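# Seat the right driver bit in a recessed fastener

## Task

Pick the driver bit whose tip fits the head of the fastener sitting down inside the hole in the block, and leave it seated in that head; every other bit must end up back in the holder. Release the bit afterwards. Nothing counts if it only stays in place because the robot holds it, anything the robot touches at the end must not drop by more than about a fingernail's width once left alone, and nothing may be pushed or knocked off the table.

## Robot and tools

Robot: two arms, left_arm and right_arm, each ending in a two-finger parallel gripper. The names are labels only; left_arm sits on the +y side of the scene. Each arm has six joints (waist, shoulder, elbow, forearm roll, wrist pitch, wrist roll); their ranges and load limits are listed in results.

Scene frame: origin on the table top midway between the arms, +x out over the table, +z up. Results report, per arm, the gripper point position in metres, its orientation as a wxyz quaternion and its velocities, all in this frame. Long reach makes the printed position less accurate.

Gripper frame: fingers extend along +z, close and open along x. The reported point lies between the pads; fingertips extend 17.5 mm past it. Pure rotations pivot about that point, which is 25 mm off the last joint's axis toward gripper -y. A flat plate about 9 cm out toward gripper -y rotates with the hand, so watch it for collisions.

The row (used by execute_actions and move): one flat list of 18 numbers covering both arms, each in [-1, 1]. First nine for left_arm: dx, dy, dz, rx, ry, rz, then gripper position, force_limit, speed. Next nine: the same for right_arm. Always send all 18 even if one arm is idle.
- dx..rz are an offset, not a pose: measured in that gripper's own axes, from its pose in the most recent result that displayed it (before any such result in the scene, or for second and later calls within one reply, from where it stands when the action begins). 1.0 equals 0.6 m of translation or 180 degrees; rx, ry, rz form a single rotation vector. Every row in a list counts from that same base, not from the row before. All zeros means return to the base, not stay still.
- position: absolute finger setting, +1 = 50 mm open, about -0.65 = pads touching, -1 = close until blocked (use this to grip).
- force_limit: per-pad force cap, -1 about 20 N, 0 about 102 N, +1 about 185 N (actual up to ~17 % above).
- speed: gap rate, -1 = 20 mm/s, 0 = 85, +1 = 150.
To leave a gripper unchanged, resend its previous three values; 0 is a real command. Stopped fingers only obey new force/speed after a position change of at least 0.01. To soften a grip, open first.

Tools:
- execute_actions {actions, pictures}: actions holds at most one item. Empty list = just read state. {rows: [row,...], steps: n}: up to 15 rows, n up to 15 control steps of 1/30 s (default 15); row k applies at step k, the final row repeats. {steps: n} without rows = wait up to 300 steps counted from the previous result, your reply time included. pictures (boolean) toggles images; they come by default.
- move {target, speed}: target is one 18-number row as above; the grippers travel straight toward their offset poses, ending together, over 0.5 to 10 s (cut off at 10 s). speed is m/s, 0.002 to 0.5, default 0.25; rotation capped at twice that in rad/s. Finger values are sent at the start. Paths ignore obstacles and the other arm. Result adds a move: line (done, off_target, moving, held, fault) plus limits such as paced (pose clipped) or held (steps blocked; the arm may then jump faster), and each gripper's distance to its target.
- wait {seconds}: 0 to 10 s, nothing new sent.
- zoom_image {camera, region}: enlarges [x0, y0, x1, y1] pixels (max 504x504) of the latest full image of cam_head_left, cam_head_right, cam_high, cam_low, cam_left_wrist or cam_right_wrist. All are 504x504.
- finished_scene {scene}: ends the current scene irreversibly and grades it. Replying without any tool call also ends things.

Motion limits: each step the command is clipped to within 70 mm and 16 degrees of the measured pose; position wins over orientation if both can't be met. After an action the arm only continues to its last clipped pose, so check the result and send the remainder. Hand target lines show where the controller is driving.

Result fields: object_status 0 moving, 1 stopped while opening, 2 stopped while closing (confirm this after gripping), 3 at requested opening or pads met (likely empty). Opening in mm is about (250 - position_measured) x 0.202. Flange force is the estimated external force including held weight, with noise. Joint torques are offset and noisy. HELD marks steps blocked by the clearance check; pose unreachable names the affected arm. MOTOR HOT warns of overheating; holding loads heats motors.

Hazards: the arms are stiff, so aiming even slightly past a firm contact can trigger a fault (joint torque at its limit, or 144 N external force), freezing that arm for 10 s. Faster moves hit harder. Don't let the arms collide or press each other. Occasional tugs on held parts or pushes on loose ones may occur. Avoid drops and slams, keep everything on the table, make sure the bit stays seated unsupported, and open the gripper before finishing. Grips at force_limit -1 on an immovable off-center object fade within about a minute.

Each tool is called by a JSON object that holds its "fn" and its "kwargs", one argument or row to a line.

## Session

{"fn": "execute_actions", "kwargs": {
  "actions": []
}}

Scene clock: 0.00 s of 5270.00 s.
left_arm: end_effector_position=(+0.5160, -0.1123, +0.2894) position_measured=3 object_status=3 end_effector_quat_wxyz=(-0.224, -0.105, +0.943, -0.223) end_effector_velocity=(+0.000, -0.001, -0.000) end_effector_angular_velocity=(-0.001, +0.000, +0.000) | right_arm: end_effector_position=(+0.8262, -1.1771, +0.3590) position_measured=3 object_status=3 end_effector_quat_wxyz=(+0.037, +0.867, +0.475, +0.148) end_effector_velocity=(-0.000, -0.000, +0.000) end_effector_angular_velocity=(+0.000, -0.001, -0.000)
Joint positions: left_arm=[-0.774  0.461  1.446 -0.667  1.323 -2.239] | right_arm=[-0.94   0.787  0.669  0.274  1.546 -0.269]
Joint velocities: left_arm=[-0.     0.001 -0.001 -0.001 -0.001 -0.   ] | right_arm=[-0.001  0.    -0.     0.001  0.    -0.   ]
Joint torques (N m, as the joint torque sensors report them, + toward a larger angle): no reading
Flange force (N, the push that the arm receives, along the gripper's own x y z axes): no reading
Hand target (left_arm): +0.516, -0.112, +0.289; -0.224, -0.105, +0.943, -0.223
Hand target (right_arm): +0.826, -1.177, +0.359; +0.037, +0.867, +0.475, +0.148

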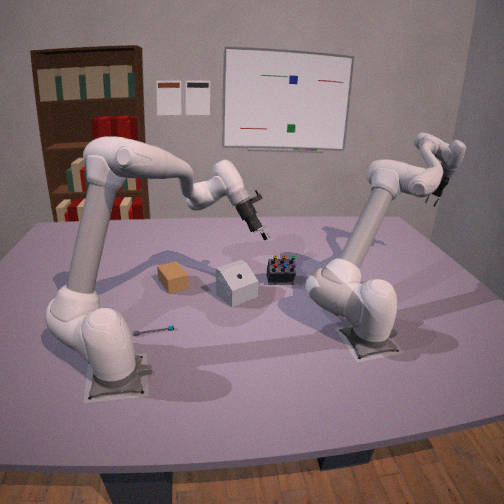

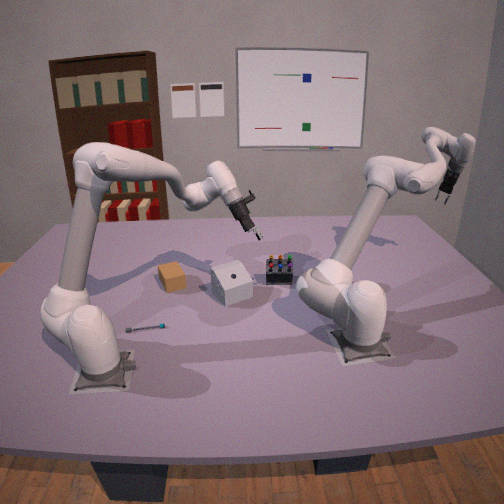

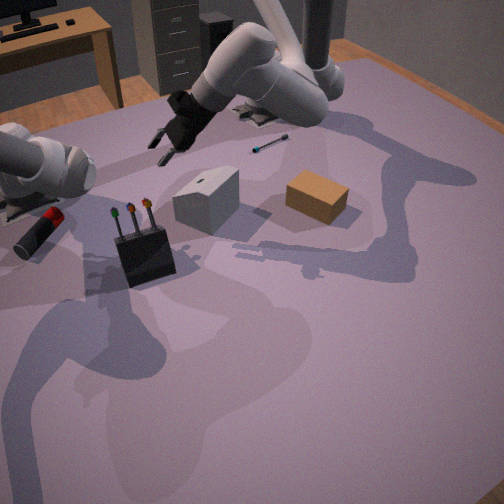

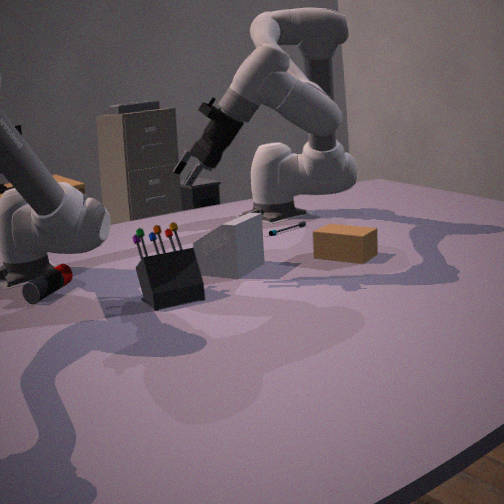

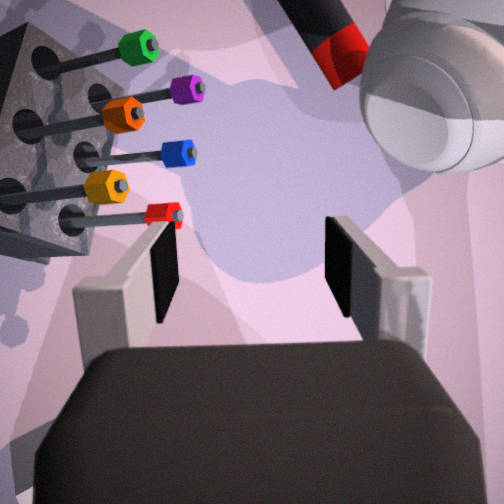

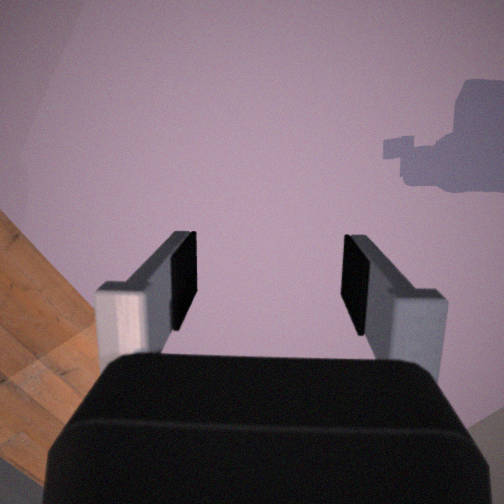

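{"fn": "move", "kwargs": {
  "target": [0.217,-0.02,-0.197,0,-0.2206,-0.4138,0.35,-0.3,0,0,0,0,0,0,0,1,0,0],
  "speed": 0.3
}}

Scene clock: 7.13 s of 5270.00 s.
left_arm: end_effector_position=(+0.4495, -0.0799, +0.4490) position_measured=100 object_status=3 end_effector_quat_wxyz=(+0.000, -0.708, +0.707, +0.001) end_effector_velocity=(+0.001, +0.001, +0.000) end_effector_angular_velocity=(+0.000, -0.001, +0.004) | right_arm: end_effector_position=(+0.8262, -1.1771, +0.3590) position_measured=3 object_status=3 end_effector_quat_wxyz=(+0.037, +0.867, +0.475, +0.148) end_effector_velocity=(+0.001, +0.001, +0.000) end_effector_angular_velocity=(-0.000, +0.000, +0.002)
Joint positions: left_arm=[-1.077  0.311  1.242  0.     1.591 -4.091] | right_arm=[-0.94   0.787  0.669  0.274  1.546 -0.269]
Joint velocities: left_arm=[ 0.001 -0.    -0.     0.001 -0.    -0.002] | right_arm=[ 0.002 -0.    -0.    -0.     0.    -0.001]
Joint torques (N m, as the joint torque sensors report them, + toward a larger angle): left_arm=[  0.38 -75.37 -46.33   4.16  -0.18   0.03] | right_arm=[  -0.18 -122.21  -45.07    5.67   -0.34   -0.46]
Flange force (N, the push that the arm receives, along the gripper's own x y z axes): left_arm=[-5.8 4.7 4.1] | right_arm=[-0.1 2.6 2.5]
Hand target (left_arm): +0.449, -0.080, +0.449; -0.000, +0.708, -0.707, -0.001
Hand target (right_arm): +0.826, -1.177, +0.359; +0.037, +0.867, +0.475, +0.148
Off the commanded pose (left_arm): 0.001 m, 0 deg.
Off the commanded pose (right_arm): 0.000 m, 0 deg.
After step 90, 1.33 s passed at rest.
move: done

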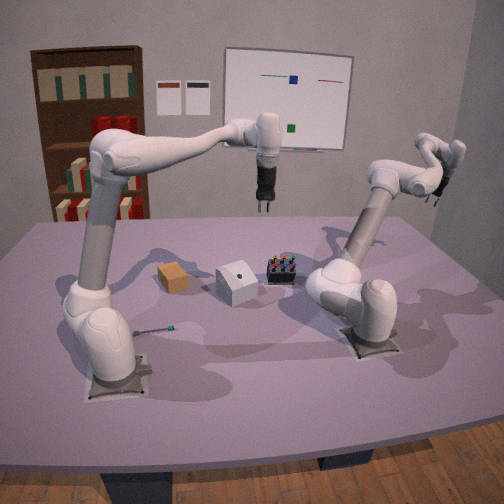

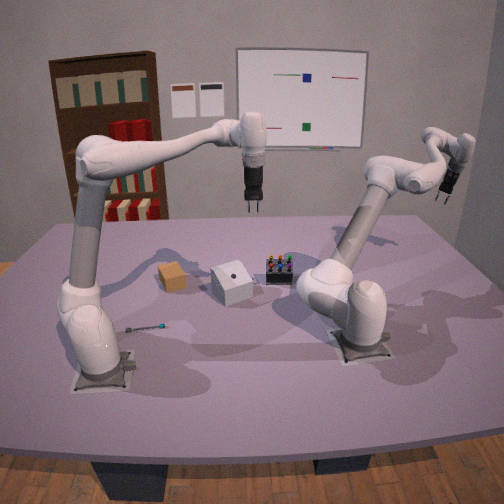

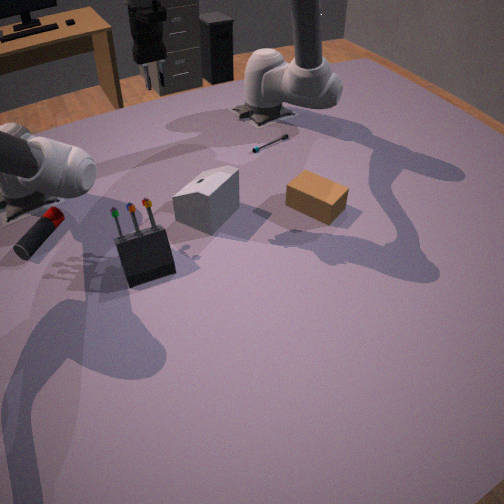

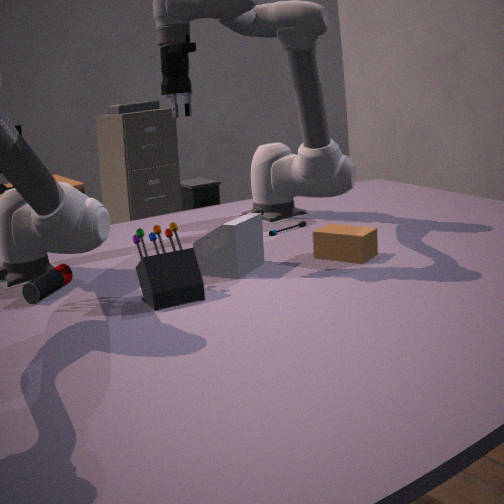

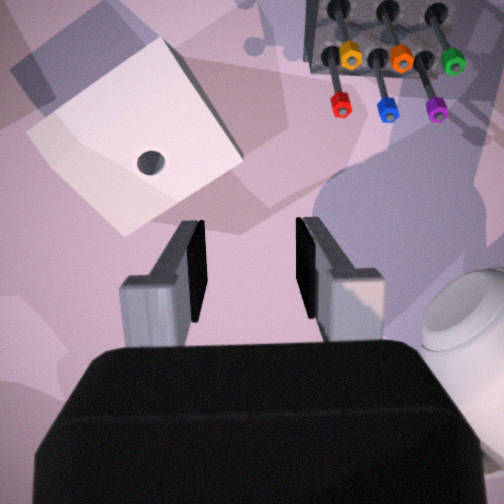

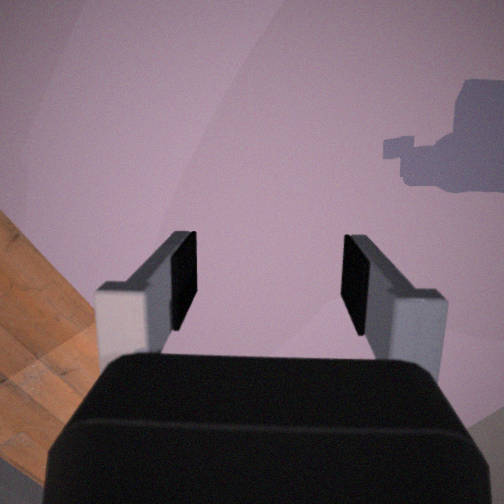

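{"fn": "move", "kwargs": {
  "target": [-0.032,0.199,0.308,0.1618,-0.0495,-0.1845,0.35,-0.3,0,0,0,0,0,0,0,1,0,0],
  "speed": 0.25
}}

{"fn": "zoom_image", "kwargs": {
  "camera": "cam_left_wrist",
  "region": [190,60,310,180]
}}

Scene clock: 15.50 s of 5270.00 s.
left_arm: end_effector_position=(+0.3306, -0.0601, +0.2641) position_measured=100 object_status=3 end_effector_quat_wxyz=(-0.230, +0.853, -0.452, +0.121) end_effector_velocity=(+0.000, -0.000, +0.001) end_effector_angular_velocity=(-0.000, -0.000, -0.000) | right_arm: end_effector_position=(+0.8262, -1.1771, +0.3590) position_measured=3 object_status=3 end_effector_quat_wxyz=(+0.037, +0.867, +0.475, +0.148) end_effector_velocity=(-0.000, -0.001, +0.000) end_effector_angular_velocity=(-0.002, +0.000, -0.001)
Joint positions: left_arm=[-1.421  0.314  1.676  0.508  1.361 -5.19 ] | right_arm=[-0.94   0.787  0.669  0.274  1.546 -0.269]
Joint velocities: left_arm=[ 0.    -0.    -0.001  0.     0.001  0.   ] | right_arm=[-0.     0.    -0.001 -0.001 -0.001 -0.   ]
Joint torques (N m, as the joint torque sensors report them, + toward a larger angle): left_arm=[  0.74 -69.49 -41.28   4.54   0.23  -0.06] | right_arm=[  -0.87 -121.47  -45.23    5.28   -0.44   -0.47]
Flange force (N, the push that the arm receives, along the gripper's own x y z axes): left_arm=[-6.4 -0.8 -0.9] | right_arm=[0.7 0.4 2.6]
Hand target (left_arm): +0.331, -0.060, +0.264; -0.230, +0.853, -0.452, +0.121
Hand target (right_arm): +0.826, -1.177, +0.359; +0.037, +0.867, +0.475, +0.148
Off the commanded pose (left_arm): 0.001 m, 0 deg.
Off the commanded pose (right_arm): 0.000 m, 0 deg.
After step 90, 3.43 s passed at rest.
move: done

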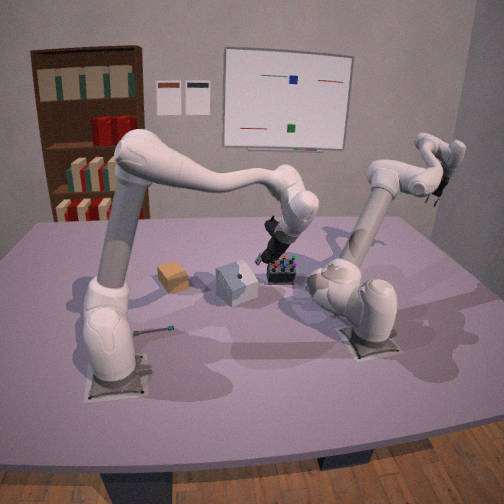

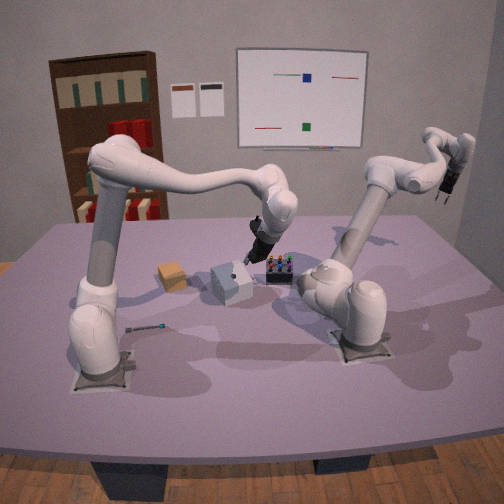

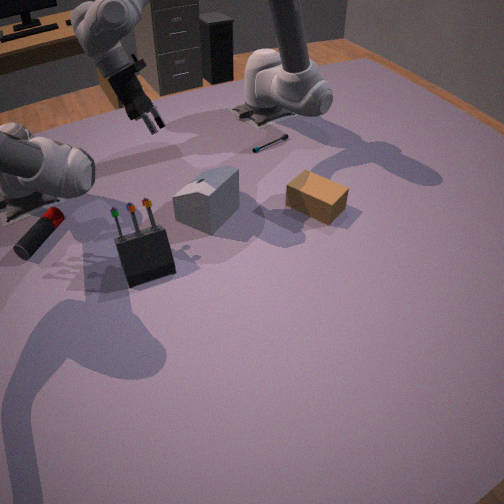

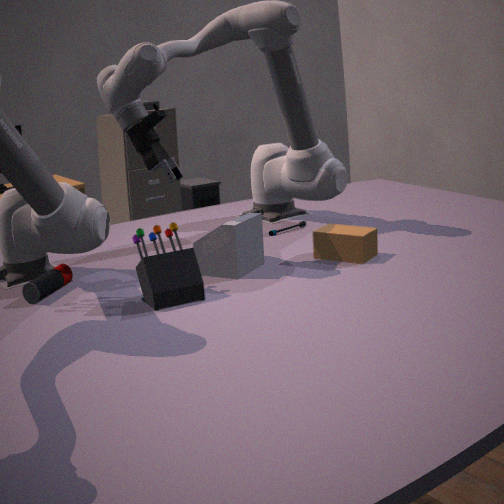

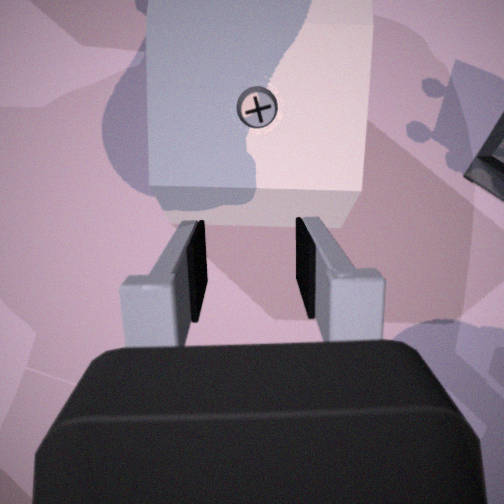

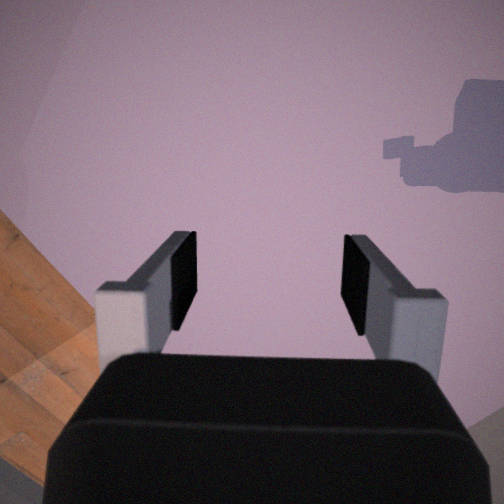

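Region (190, 60, 310, 180) of cam_left_wrist's 504x504 image, scaled by 4.200, with more detail than that image has.

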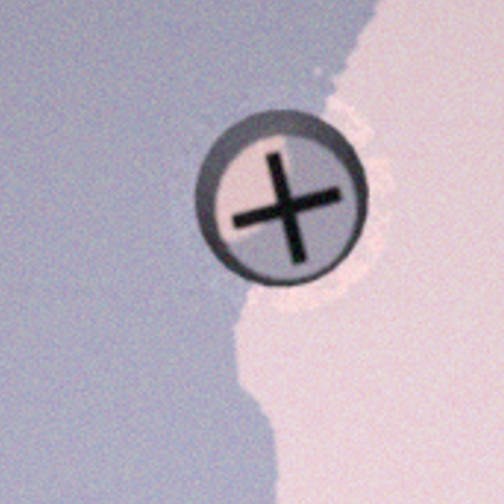

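{"fn": "move", "kwargs": {
  "target": [0.26,-0.009,-0.077,0,0.103,0.178,0.35,-0.3,0,0,0,0,0,0,0,1,0,0],
  "speed": 0.25
}}

{"fn": "zoom_image", "kwargs": {
  "camera": "cam_left_wrist",
  "region": [160,40,340,220]
}}

Scene clock: 23.63 s of 5270.00 s.
left_arm: end_effector_position=(+0.4025, -0.1998, +0.3065) position_measured=100 object_status=3 end_effector_quat_wxyz=(+0.179, -0.666, +0.700, -0.187) end_effector_velocity=(-0.001, +0.000, -0.000) end_effector_angular_velocity=(-0.000, +0.001, +0.000) | right_arm: end_effector_position=(+0.8262, -1.1771, +0.3590) position_measured=3 object_status=3 end_effector_quat_wxyz=(+0.037, +0.867, +0.475, +0.148) end_effector_velocity=(+0.000, -0.000, -0.000) end_effector_angular_velocity=(-0.001, +0.000, +0.000)
Joint positions: left_arm=[-1.379  0.358  1.533  0.547  1.111 -4.553] | right_arm=[-0.94   0.787  0.669  0.274  1.546 -0.269]
Joint velocities: left_arm=[-0.    -0.001  0.001 -0.001 -0.    -0.   ] | right_arm=[ 0.     0.    -0.    -0.001 -0.    -0.   ]
Joint torques (N m, as the joint torque sensors report them, + toward a larger angle): left_arm=[  0.16 -78.23 -43.88   4.87  -0.81   0.47] | right_arm=[  -0.63 -122.3   -44.9     5.26   -0.73   -0.61]
Flange force (N, the push that the arm receives, along the gripper's own x y z axes): left_arm=[-4.1 2.7 -1.3] | right_arm=[-0.4 4.8 1.7]
Hand target (left_arm): +0.403, -0.200, +0.306; -0.179, +0.666, -0.700, +0.187
Hand target (right_arm): +0.826, -1.177, +0.359; +0.037, +0.867, +0.475, +0.148
Off the commanded pose (left_arm): 0.000 m, 0 deg.
Off the commanded pose (right_arm): 0.000 m, 0 deg.
After step 90, 3.50 s passed at rest.
move: done

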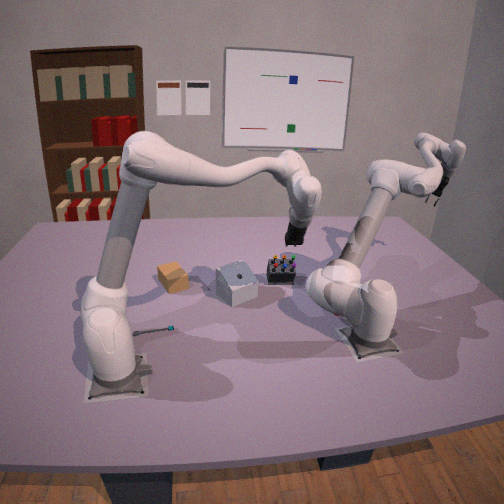

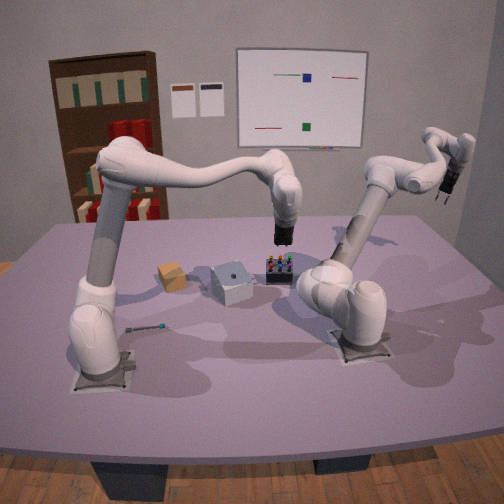

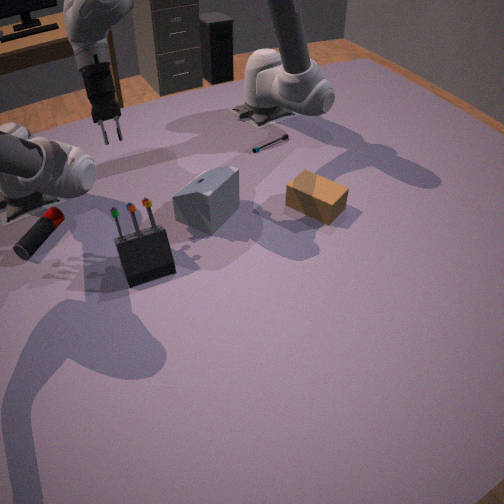

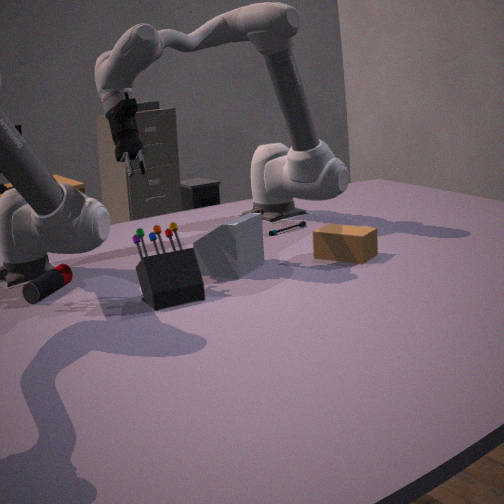

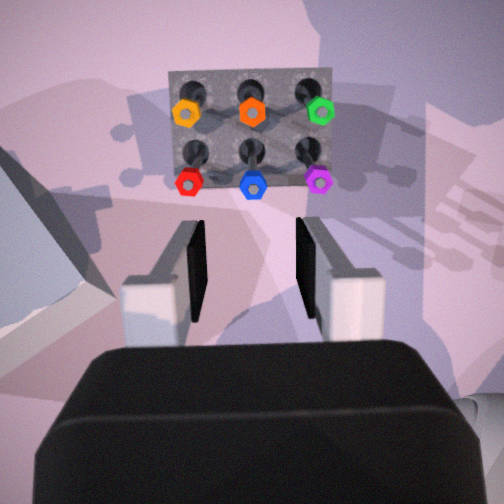

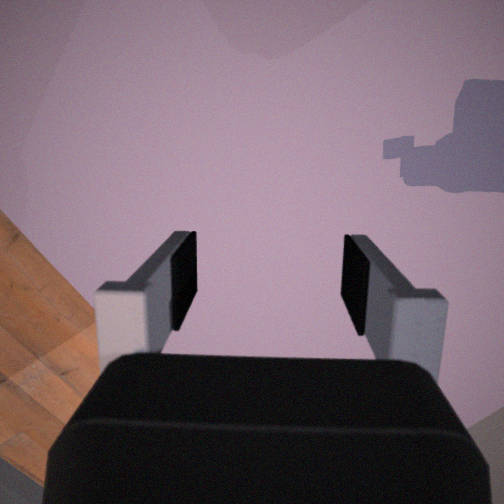

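Region (160, 40, 340, 220) of cam_left_wrist's 504x504 image, scaled by 2.800, with more detail than that image has.

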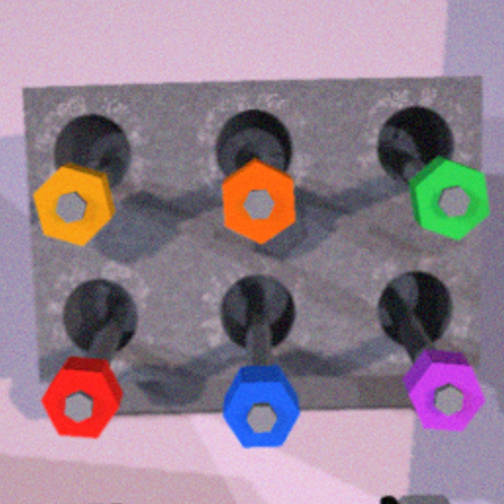

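{"fn": "zoom_image", "kwargs": {
  "camera": "cam_left_wrist",
  "region": [175,70,275,170]
}}

{"fn": "zoom_image", "kwargs": {
  "camera": "cam_left_wrist",
  "region": [232,70,332,170]
}}

Region (175, 70, 275, 170) of cam_left_wrist's 504x504 image, scaled by 5.040, with more detail than that image has.

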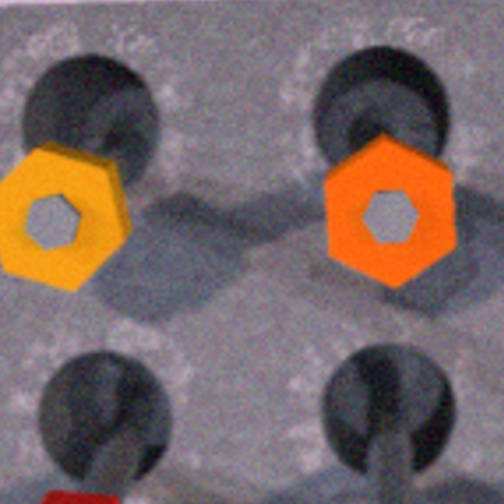

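Region (232, 70, 332, 170) of cam_left_wrist's 504x504 image, scaled by 5.040, with more detail than that image has.

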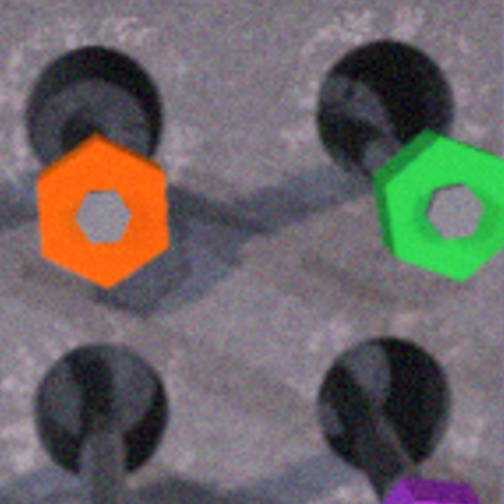

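{"fn": "move", "kwargs": {
  "target": [-0.08,-0.048,0.2,0,0,0,0.35,-0.3,0,0,0,0,0,0,0,1,0,0]
}}

{"fn": "zoom_image", "kwargs": {
  "camera": "cam_left_wrist",
  "region": [210,90,290,170]
}}

{"fn": "move", "kwargs": {
  "target": [0.078,0,0,0,0,0,0.35,-0.3,0,0,0,0,0,0,0,1,0,0]
}}

{"fn": "zoom_image", "kwargs": {
  "camera": "cam_left_wrist",
  "region": [210,90,290,170]
}}

{"fn": "move", "kwargs": {
  "target": [0.078,0,0,0,0,0,0.35,-0.3,0,0,0,0,0,0,0,1,0,0]
}}

{"fn": "zoom_image", "kwargs": {
  "camera": "cam_left_wrist",
  "region": [210,90,290,170]
}}

Scene clock: 31.67 s of 5270.00 s.
left_arm: end_effector_position=(+0.4899, -0.1563, +0.2170) position_measured=100 object_status=3 end_effector_quat_wxyz=(+0.179, -0.666, +0.700, -0.187) end_effector_velocity=(-0.000, -0.000, -0.000) end_effector_angular_velocity=(-0.001, +0.001, +0.001) | right_arm: end_effector_position=(+0.8262, -1.1771, +0.3590) position_measured=3 object_status=3 end_effector_quat_wxyz=(+0.037, +0.867, +0.475, +0.148) end_effector_velocity=(+0.000, +0.000, +0.000) end_effector_angular_velocity=(-0.001, +0.001, +0.001)
Joint positions: left_arm=[-1.248  0.409  1.632  0.584  0.92  -4.528] | right_arm=[-0.94   0.787  0.669  0.274  1.546 -0.269]
Joint velocities: left_arm=[ 0.     0.    -0.    -0.002  0.    -0.   ] | right_arm=[ 0.001  0.    -0.001 -0.001  0.    -0.   ]
Joint torques (N m, as the joint torque sensors report them, + toward a larger angle): left_arm=[  1.26 -82.47 -42.31   4.2   -0.68   0.08] | right_arm=[  -1.74 -122.42  -44.26    5.33   -0.6    -0.46]
Flange force (N, the push that the arm receives, along the gripper's own x y z axes): left_arm=[-1.5 4.4 0.3] | right_arm=[-0.3 8.0 1.2]
Hand target (left_arm): +0.490, -0.156, +0.217; -0.179, +0.666, -0.700, +0.187
Hand target (right_arm): +0.826, -1.177, +0.359; +0.037, +0.867, +0.475, +0.148
Off the commanded pose (left_arm): 0.000 m, 0 deg.
Off the commanded pose (right_arm): 0.000 m, 0 deg.
After step 90, 4.17 s passed at rest.
move: done

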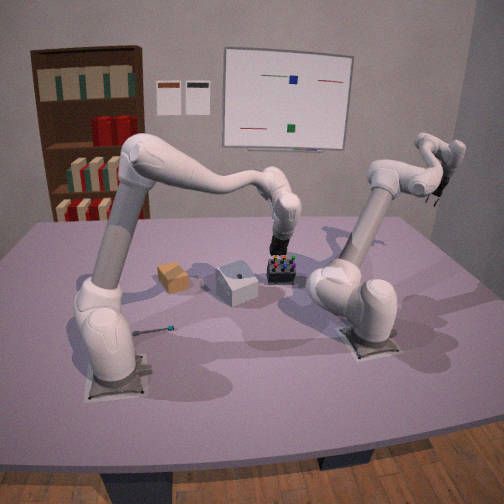

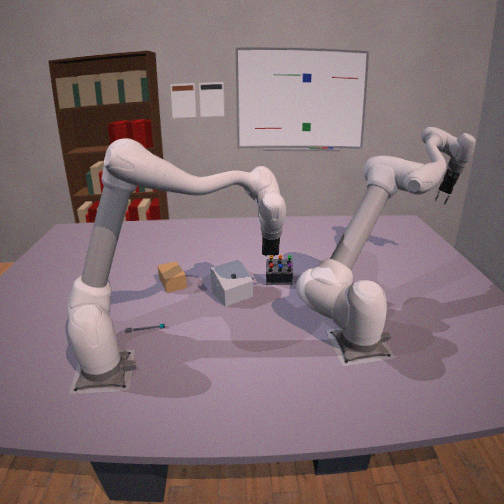

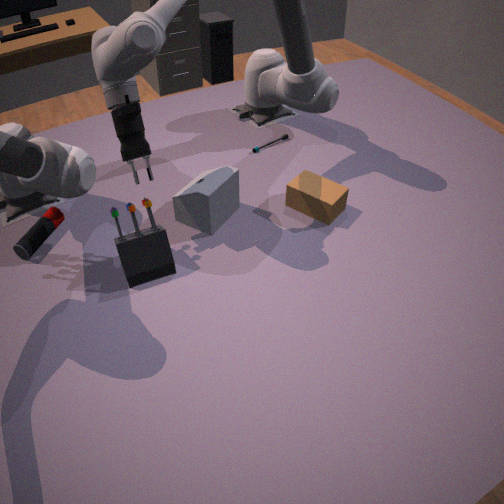

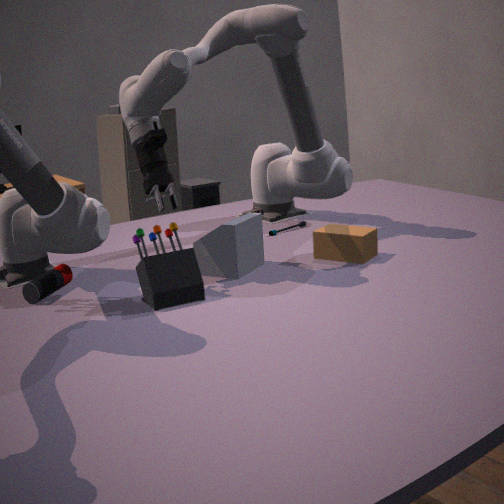

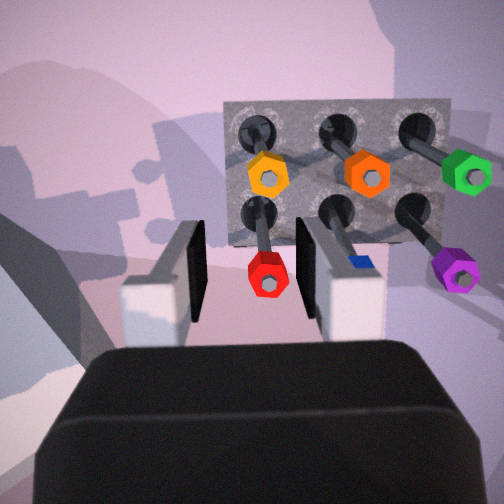

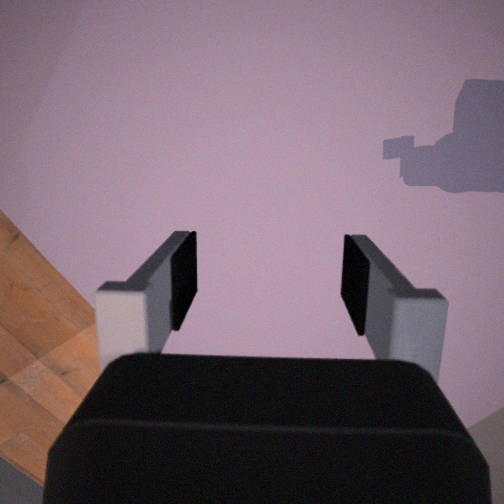

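Region (210, 90, 290, 170) of cam_left_wrist's 504x504 image, scaled by 6.300, with more detail than that image has.

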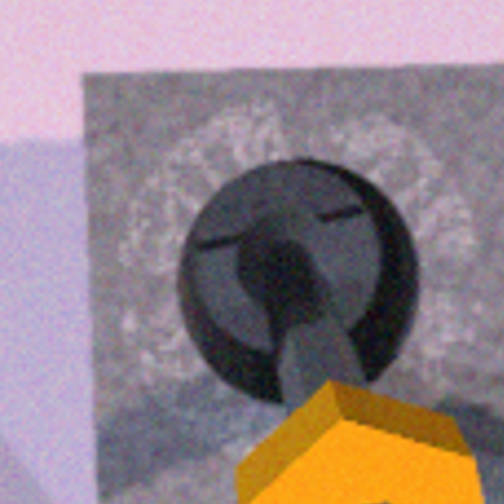

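Scene clock: 32.37 s of 5270.00 s.
left_arm: end_effector_position=(+0.4875, -0.2030, +0.2170) position_measured=100 object_status=3 end_effector_quat_wxyz=(+0.179, -0.666, +0.700, -0.187) end_effector_velocity=(-0.000, -0.000, +0.001) end_effector_angular_velocity=(-0.000, -0.002, -0.001) | right_arm: end_effector_position=(+0.8262, -1.1771, +0.3590) position_measured=3 object_status=3 end_effector_quat_wxyz=(+0.037, +0.867, +0.475, +0.148) end_effector_velocity=(+0.000, +0.000, -0.000) end_effector_angular_velocity=(-0.000, +0.001, +0.000)
Joint positions: left_arm=[-1.277  0.468  1.543  0.575  0.959 -4.534] | right_arm=[-0.94   0.787  0.669  0.274  1.546 -0.269]
Joint velocities: left_arm=[-0.001 -0.    -0.     0.002  0.    -0.   ] | right_arm=[ 0.    -0.     0.    -0.001 -0.     0.   ]
Joint torques (N m, as the joint torque sensors report them, + toward a larger angle): left_arm=[  0.47 -87.66 -44.36   4.05  -0.62   0.12] | right_arm=[   0.12 -120.43  -43.79    5.11   -0.71   -0.64]
Flange force (N, the push that the arm receives, along the gripper's own x y z axes): left_arm=[-7.2 5.5 -1.6] | right_arm=[-0.1 5.4 -0.1]
Hand target (left_arm): +0.487, -0.203, +0.217; -0.179, +0.666, -0.700, +0.187
Hand target (right_arm): +0.826, -1.177, +0.359; +0.037, +0.867, +0.475, +0.148
Off the commanded pose (left_arm): 0.000 m, 0 deg.
Off the commanded pose (right_arm): 0.000 m, 0 deg.
move: done

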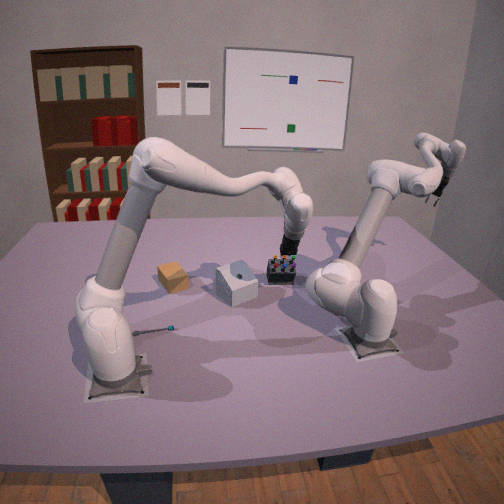

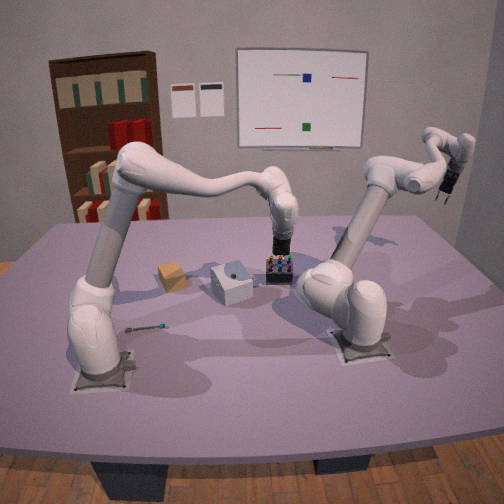

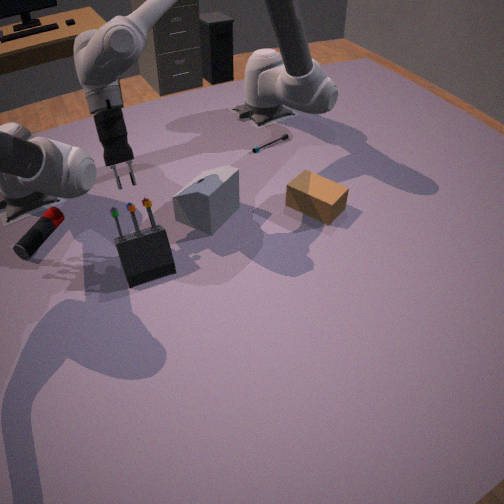

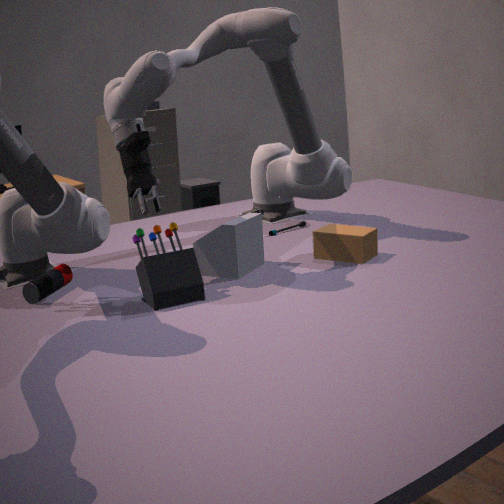

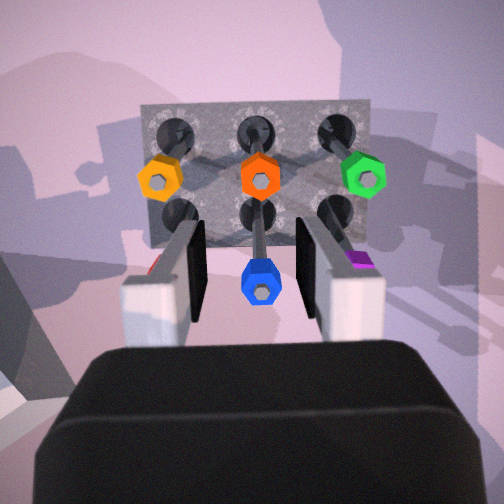

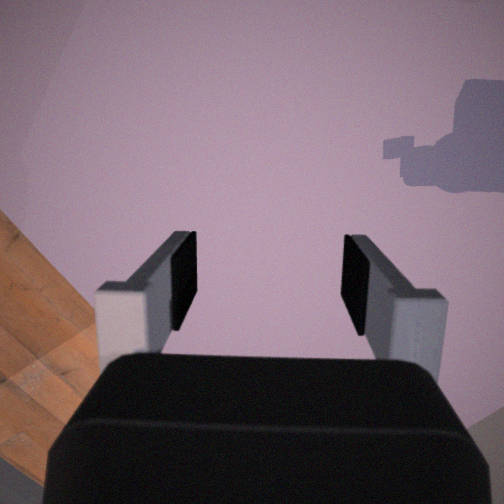

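Region (210, 90, 290, 170) of cam_left_wrist's 504x504 image, scaled by 6.300, with more detail than that image has.

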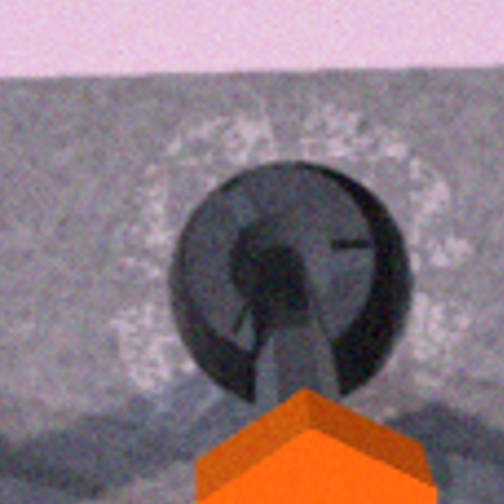

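Scene clock: 33.07 s of 5270.00 s.
left_arm: end_effector_position=(+0.4850, -0.2497, +0.2169) position_measured=100 object_status=3 end_effector_quat_wxyz=(+0.179, -0.666, +0.700, -0.187) end_effector_velocity=(+0.000, +0.001, -0.001) end_effector_angular_velocity=(+0.002, +0.001, +0.001) | right_arm: end_effector_position=(+0.8262, -1.1771, +0.3590) position_measured=3 object_status=3 end_effector_quat_wxyz=(+0.037, +0.867, +0.475, +0.148) end_effector_velocity=(-0.000, +0.000, -0.000) end_effector_angular_velocity=(-0.000, +0.001, +0.001)
Joint positions: left_arm=[-1.303  0.528  1.447  0.565  1.002 -4.536] | right_arm=[-0.94   0.787  0.669  0.274  1.546 -0.269]
Joint velocities: left_arm=[ 0.001 -0.     0.002 -0.     0.001  0.   ] | right_arm=[ 0.     0.     0.    -0.001  0.    -0.001]
Joint torques (N m, as the joint torque sensors report them, + toward a larger angle): left_arm=[ -0.9  -94.41 -43.22   4.23  -0.68   0.19] | right_arm=[  -0.05 -122.9   -44.09    5.38   -0.51   -0.63]
Flange force (N, the push that the arm receives, along the gripper's own x y z axes): left_arm=[-4.7 1.6 -0.1] | right_arm=[-1.8 9.8 1.0]
Hand target (left_arm): +0.485, -0.250, +0.217; -0.179, +0.666, -0.700, +0.187
Hand target (right_arm): +0.826, -1.177, +0.359; +0.037, +0.867, +0.475, +0.148
Off the commanded pose (left_arm): 0.000 m, 0 deg.
Off the commanded pose (right_arm): 0.000 m, 0 deg.
move: done

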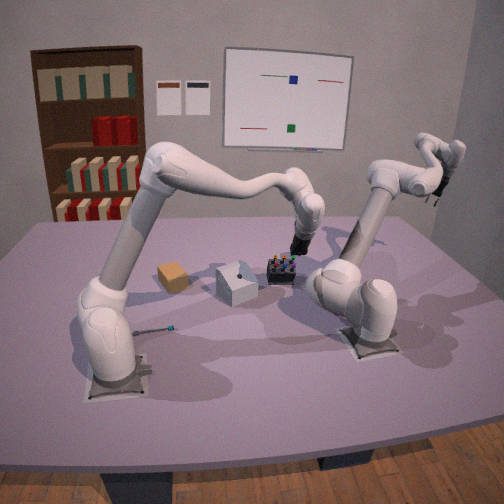

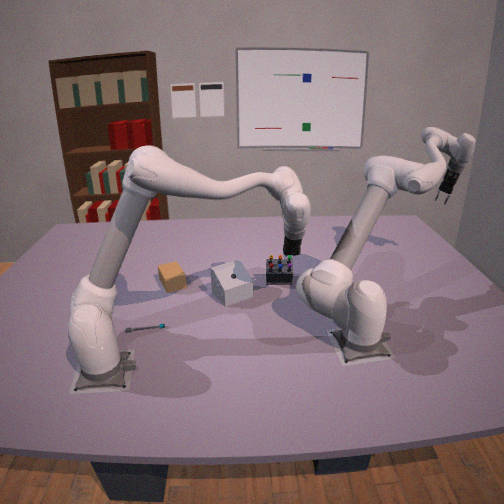

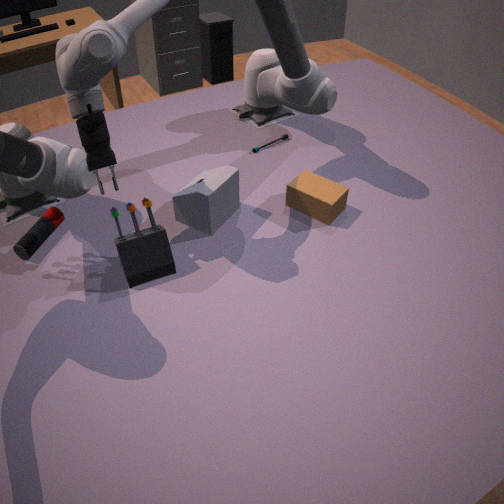

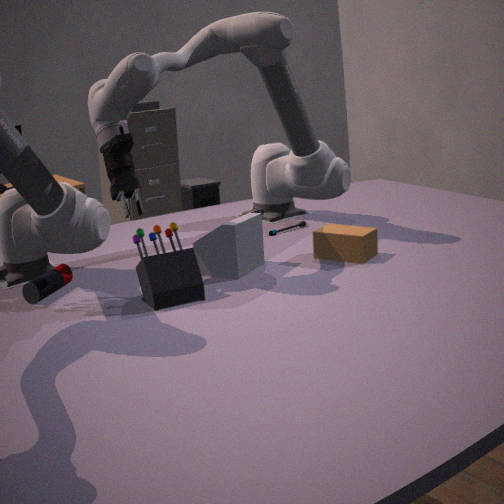

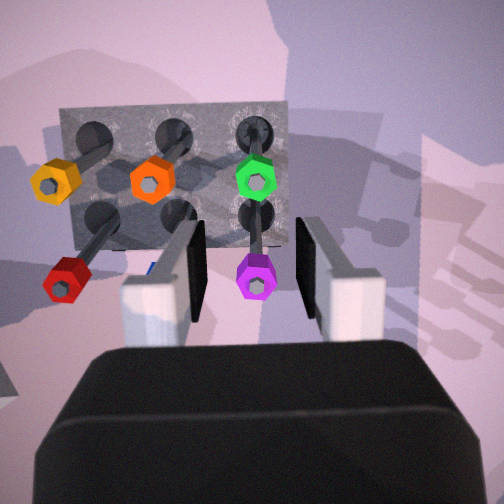

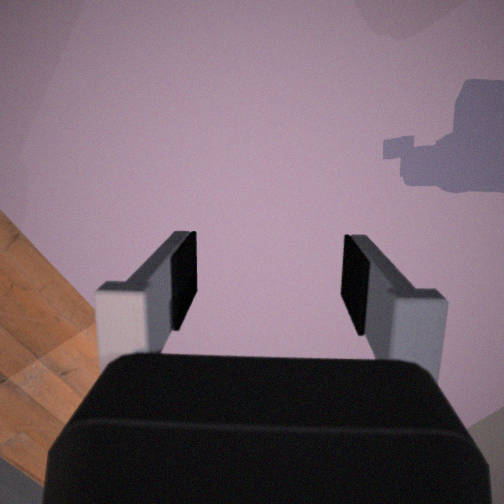

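Region (210, 90, 290, 170) of cam_left_wrist's 504x504 image, scaled by 6.300, with more detail than that image has.

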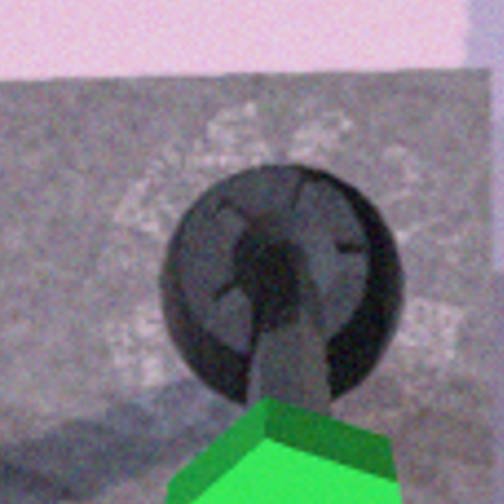

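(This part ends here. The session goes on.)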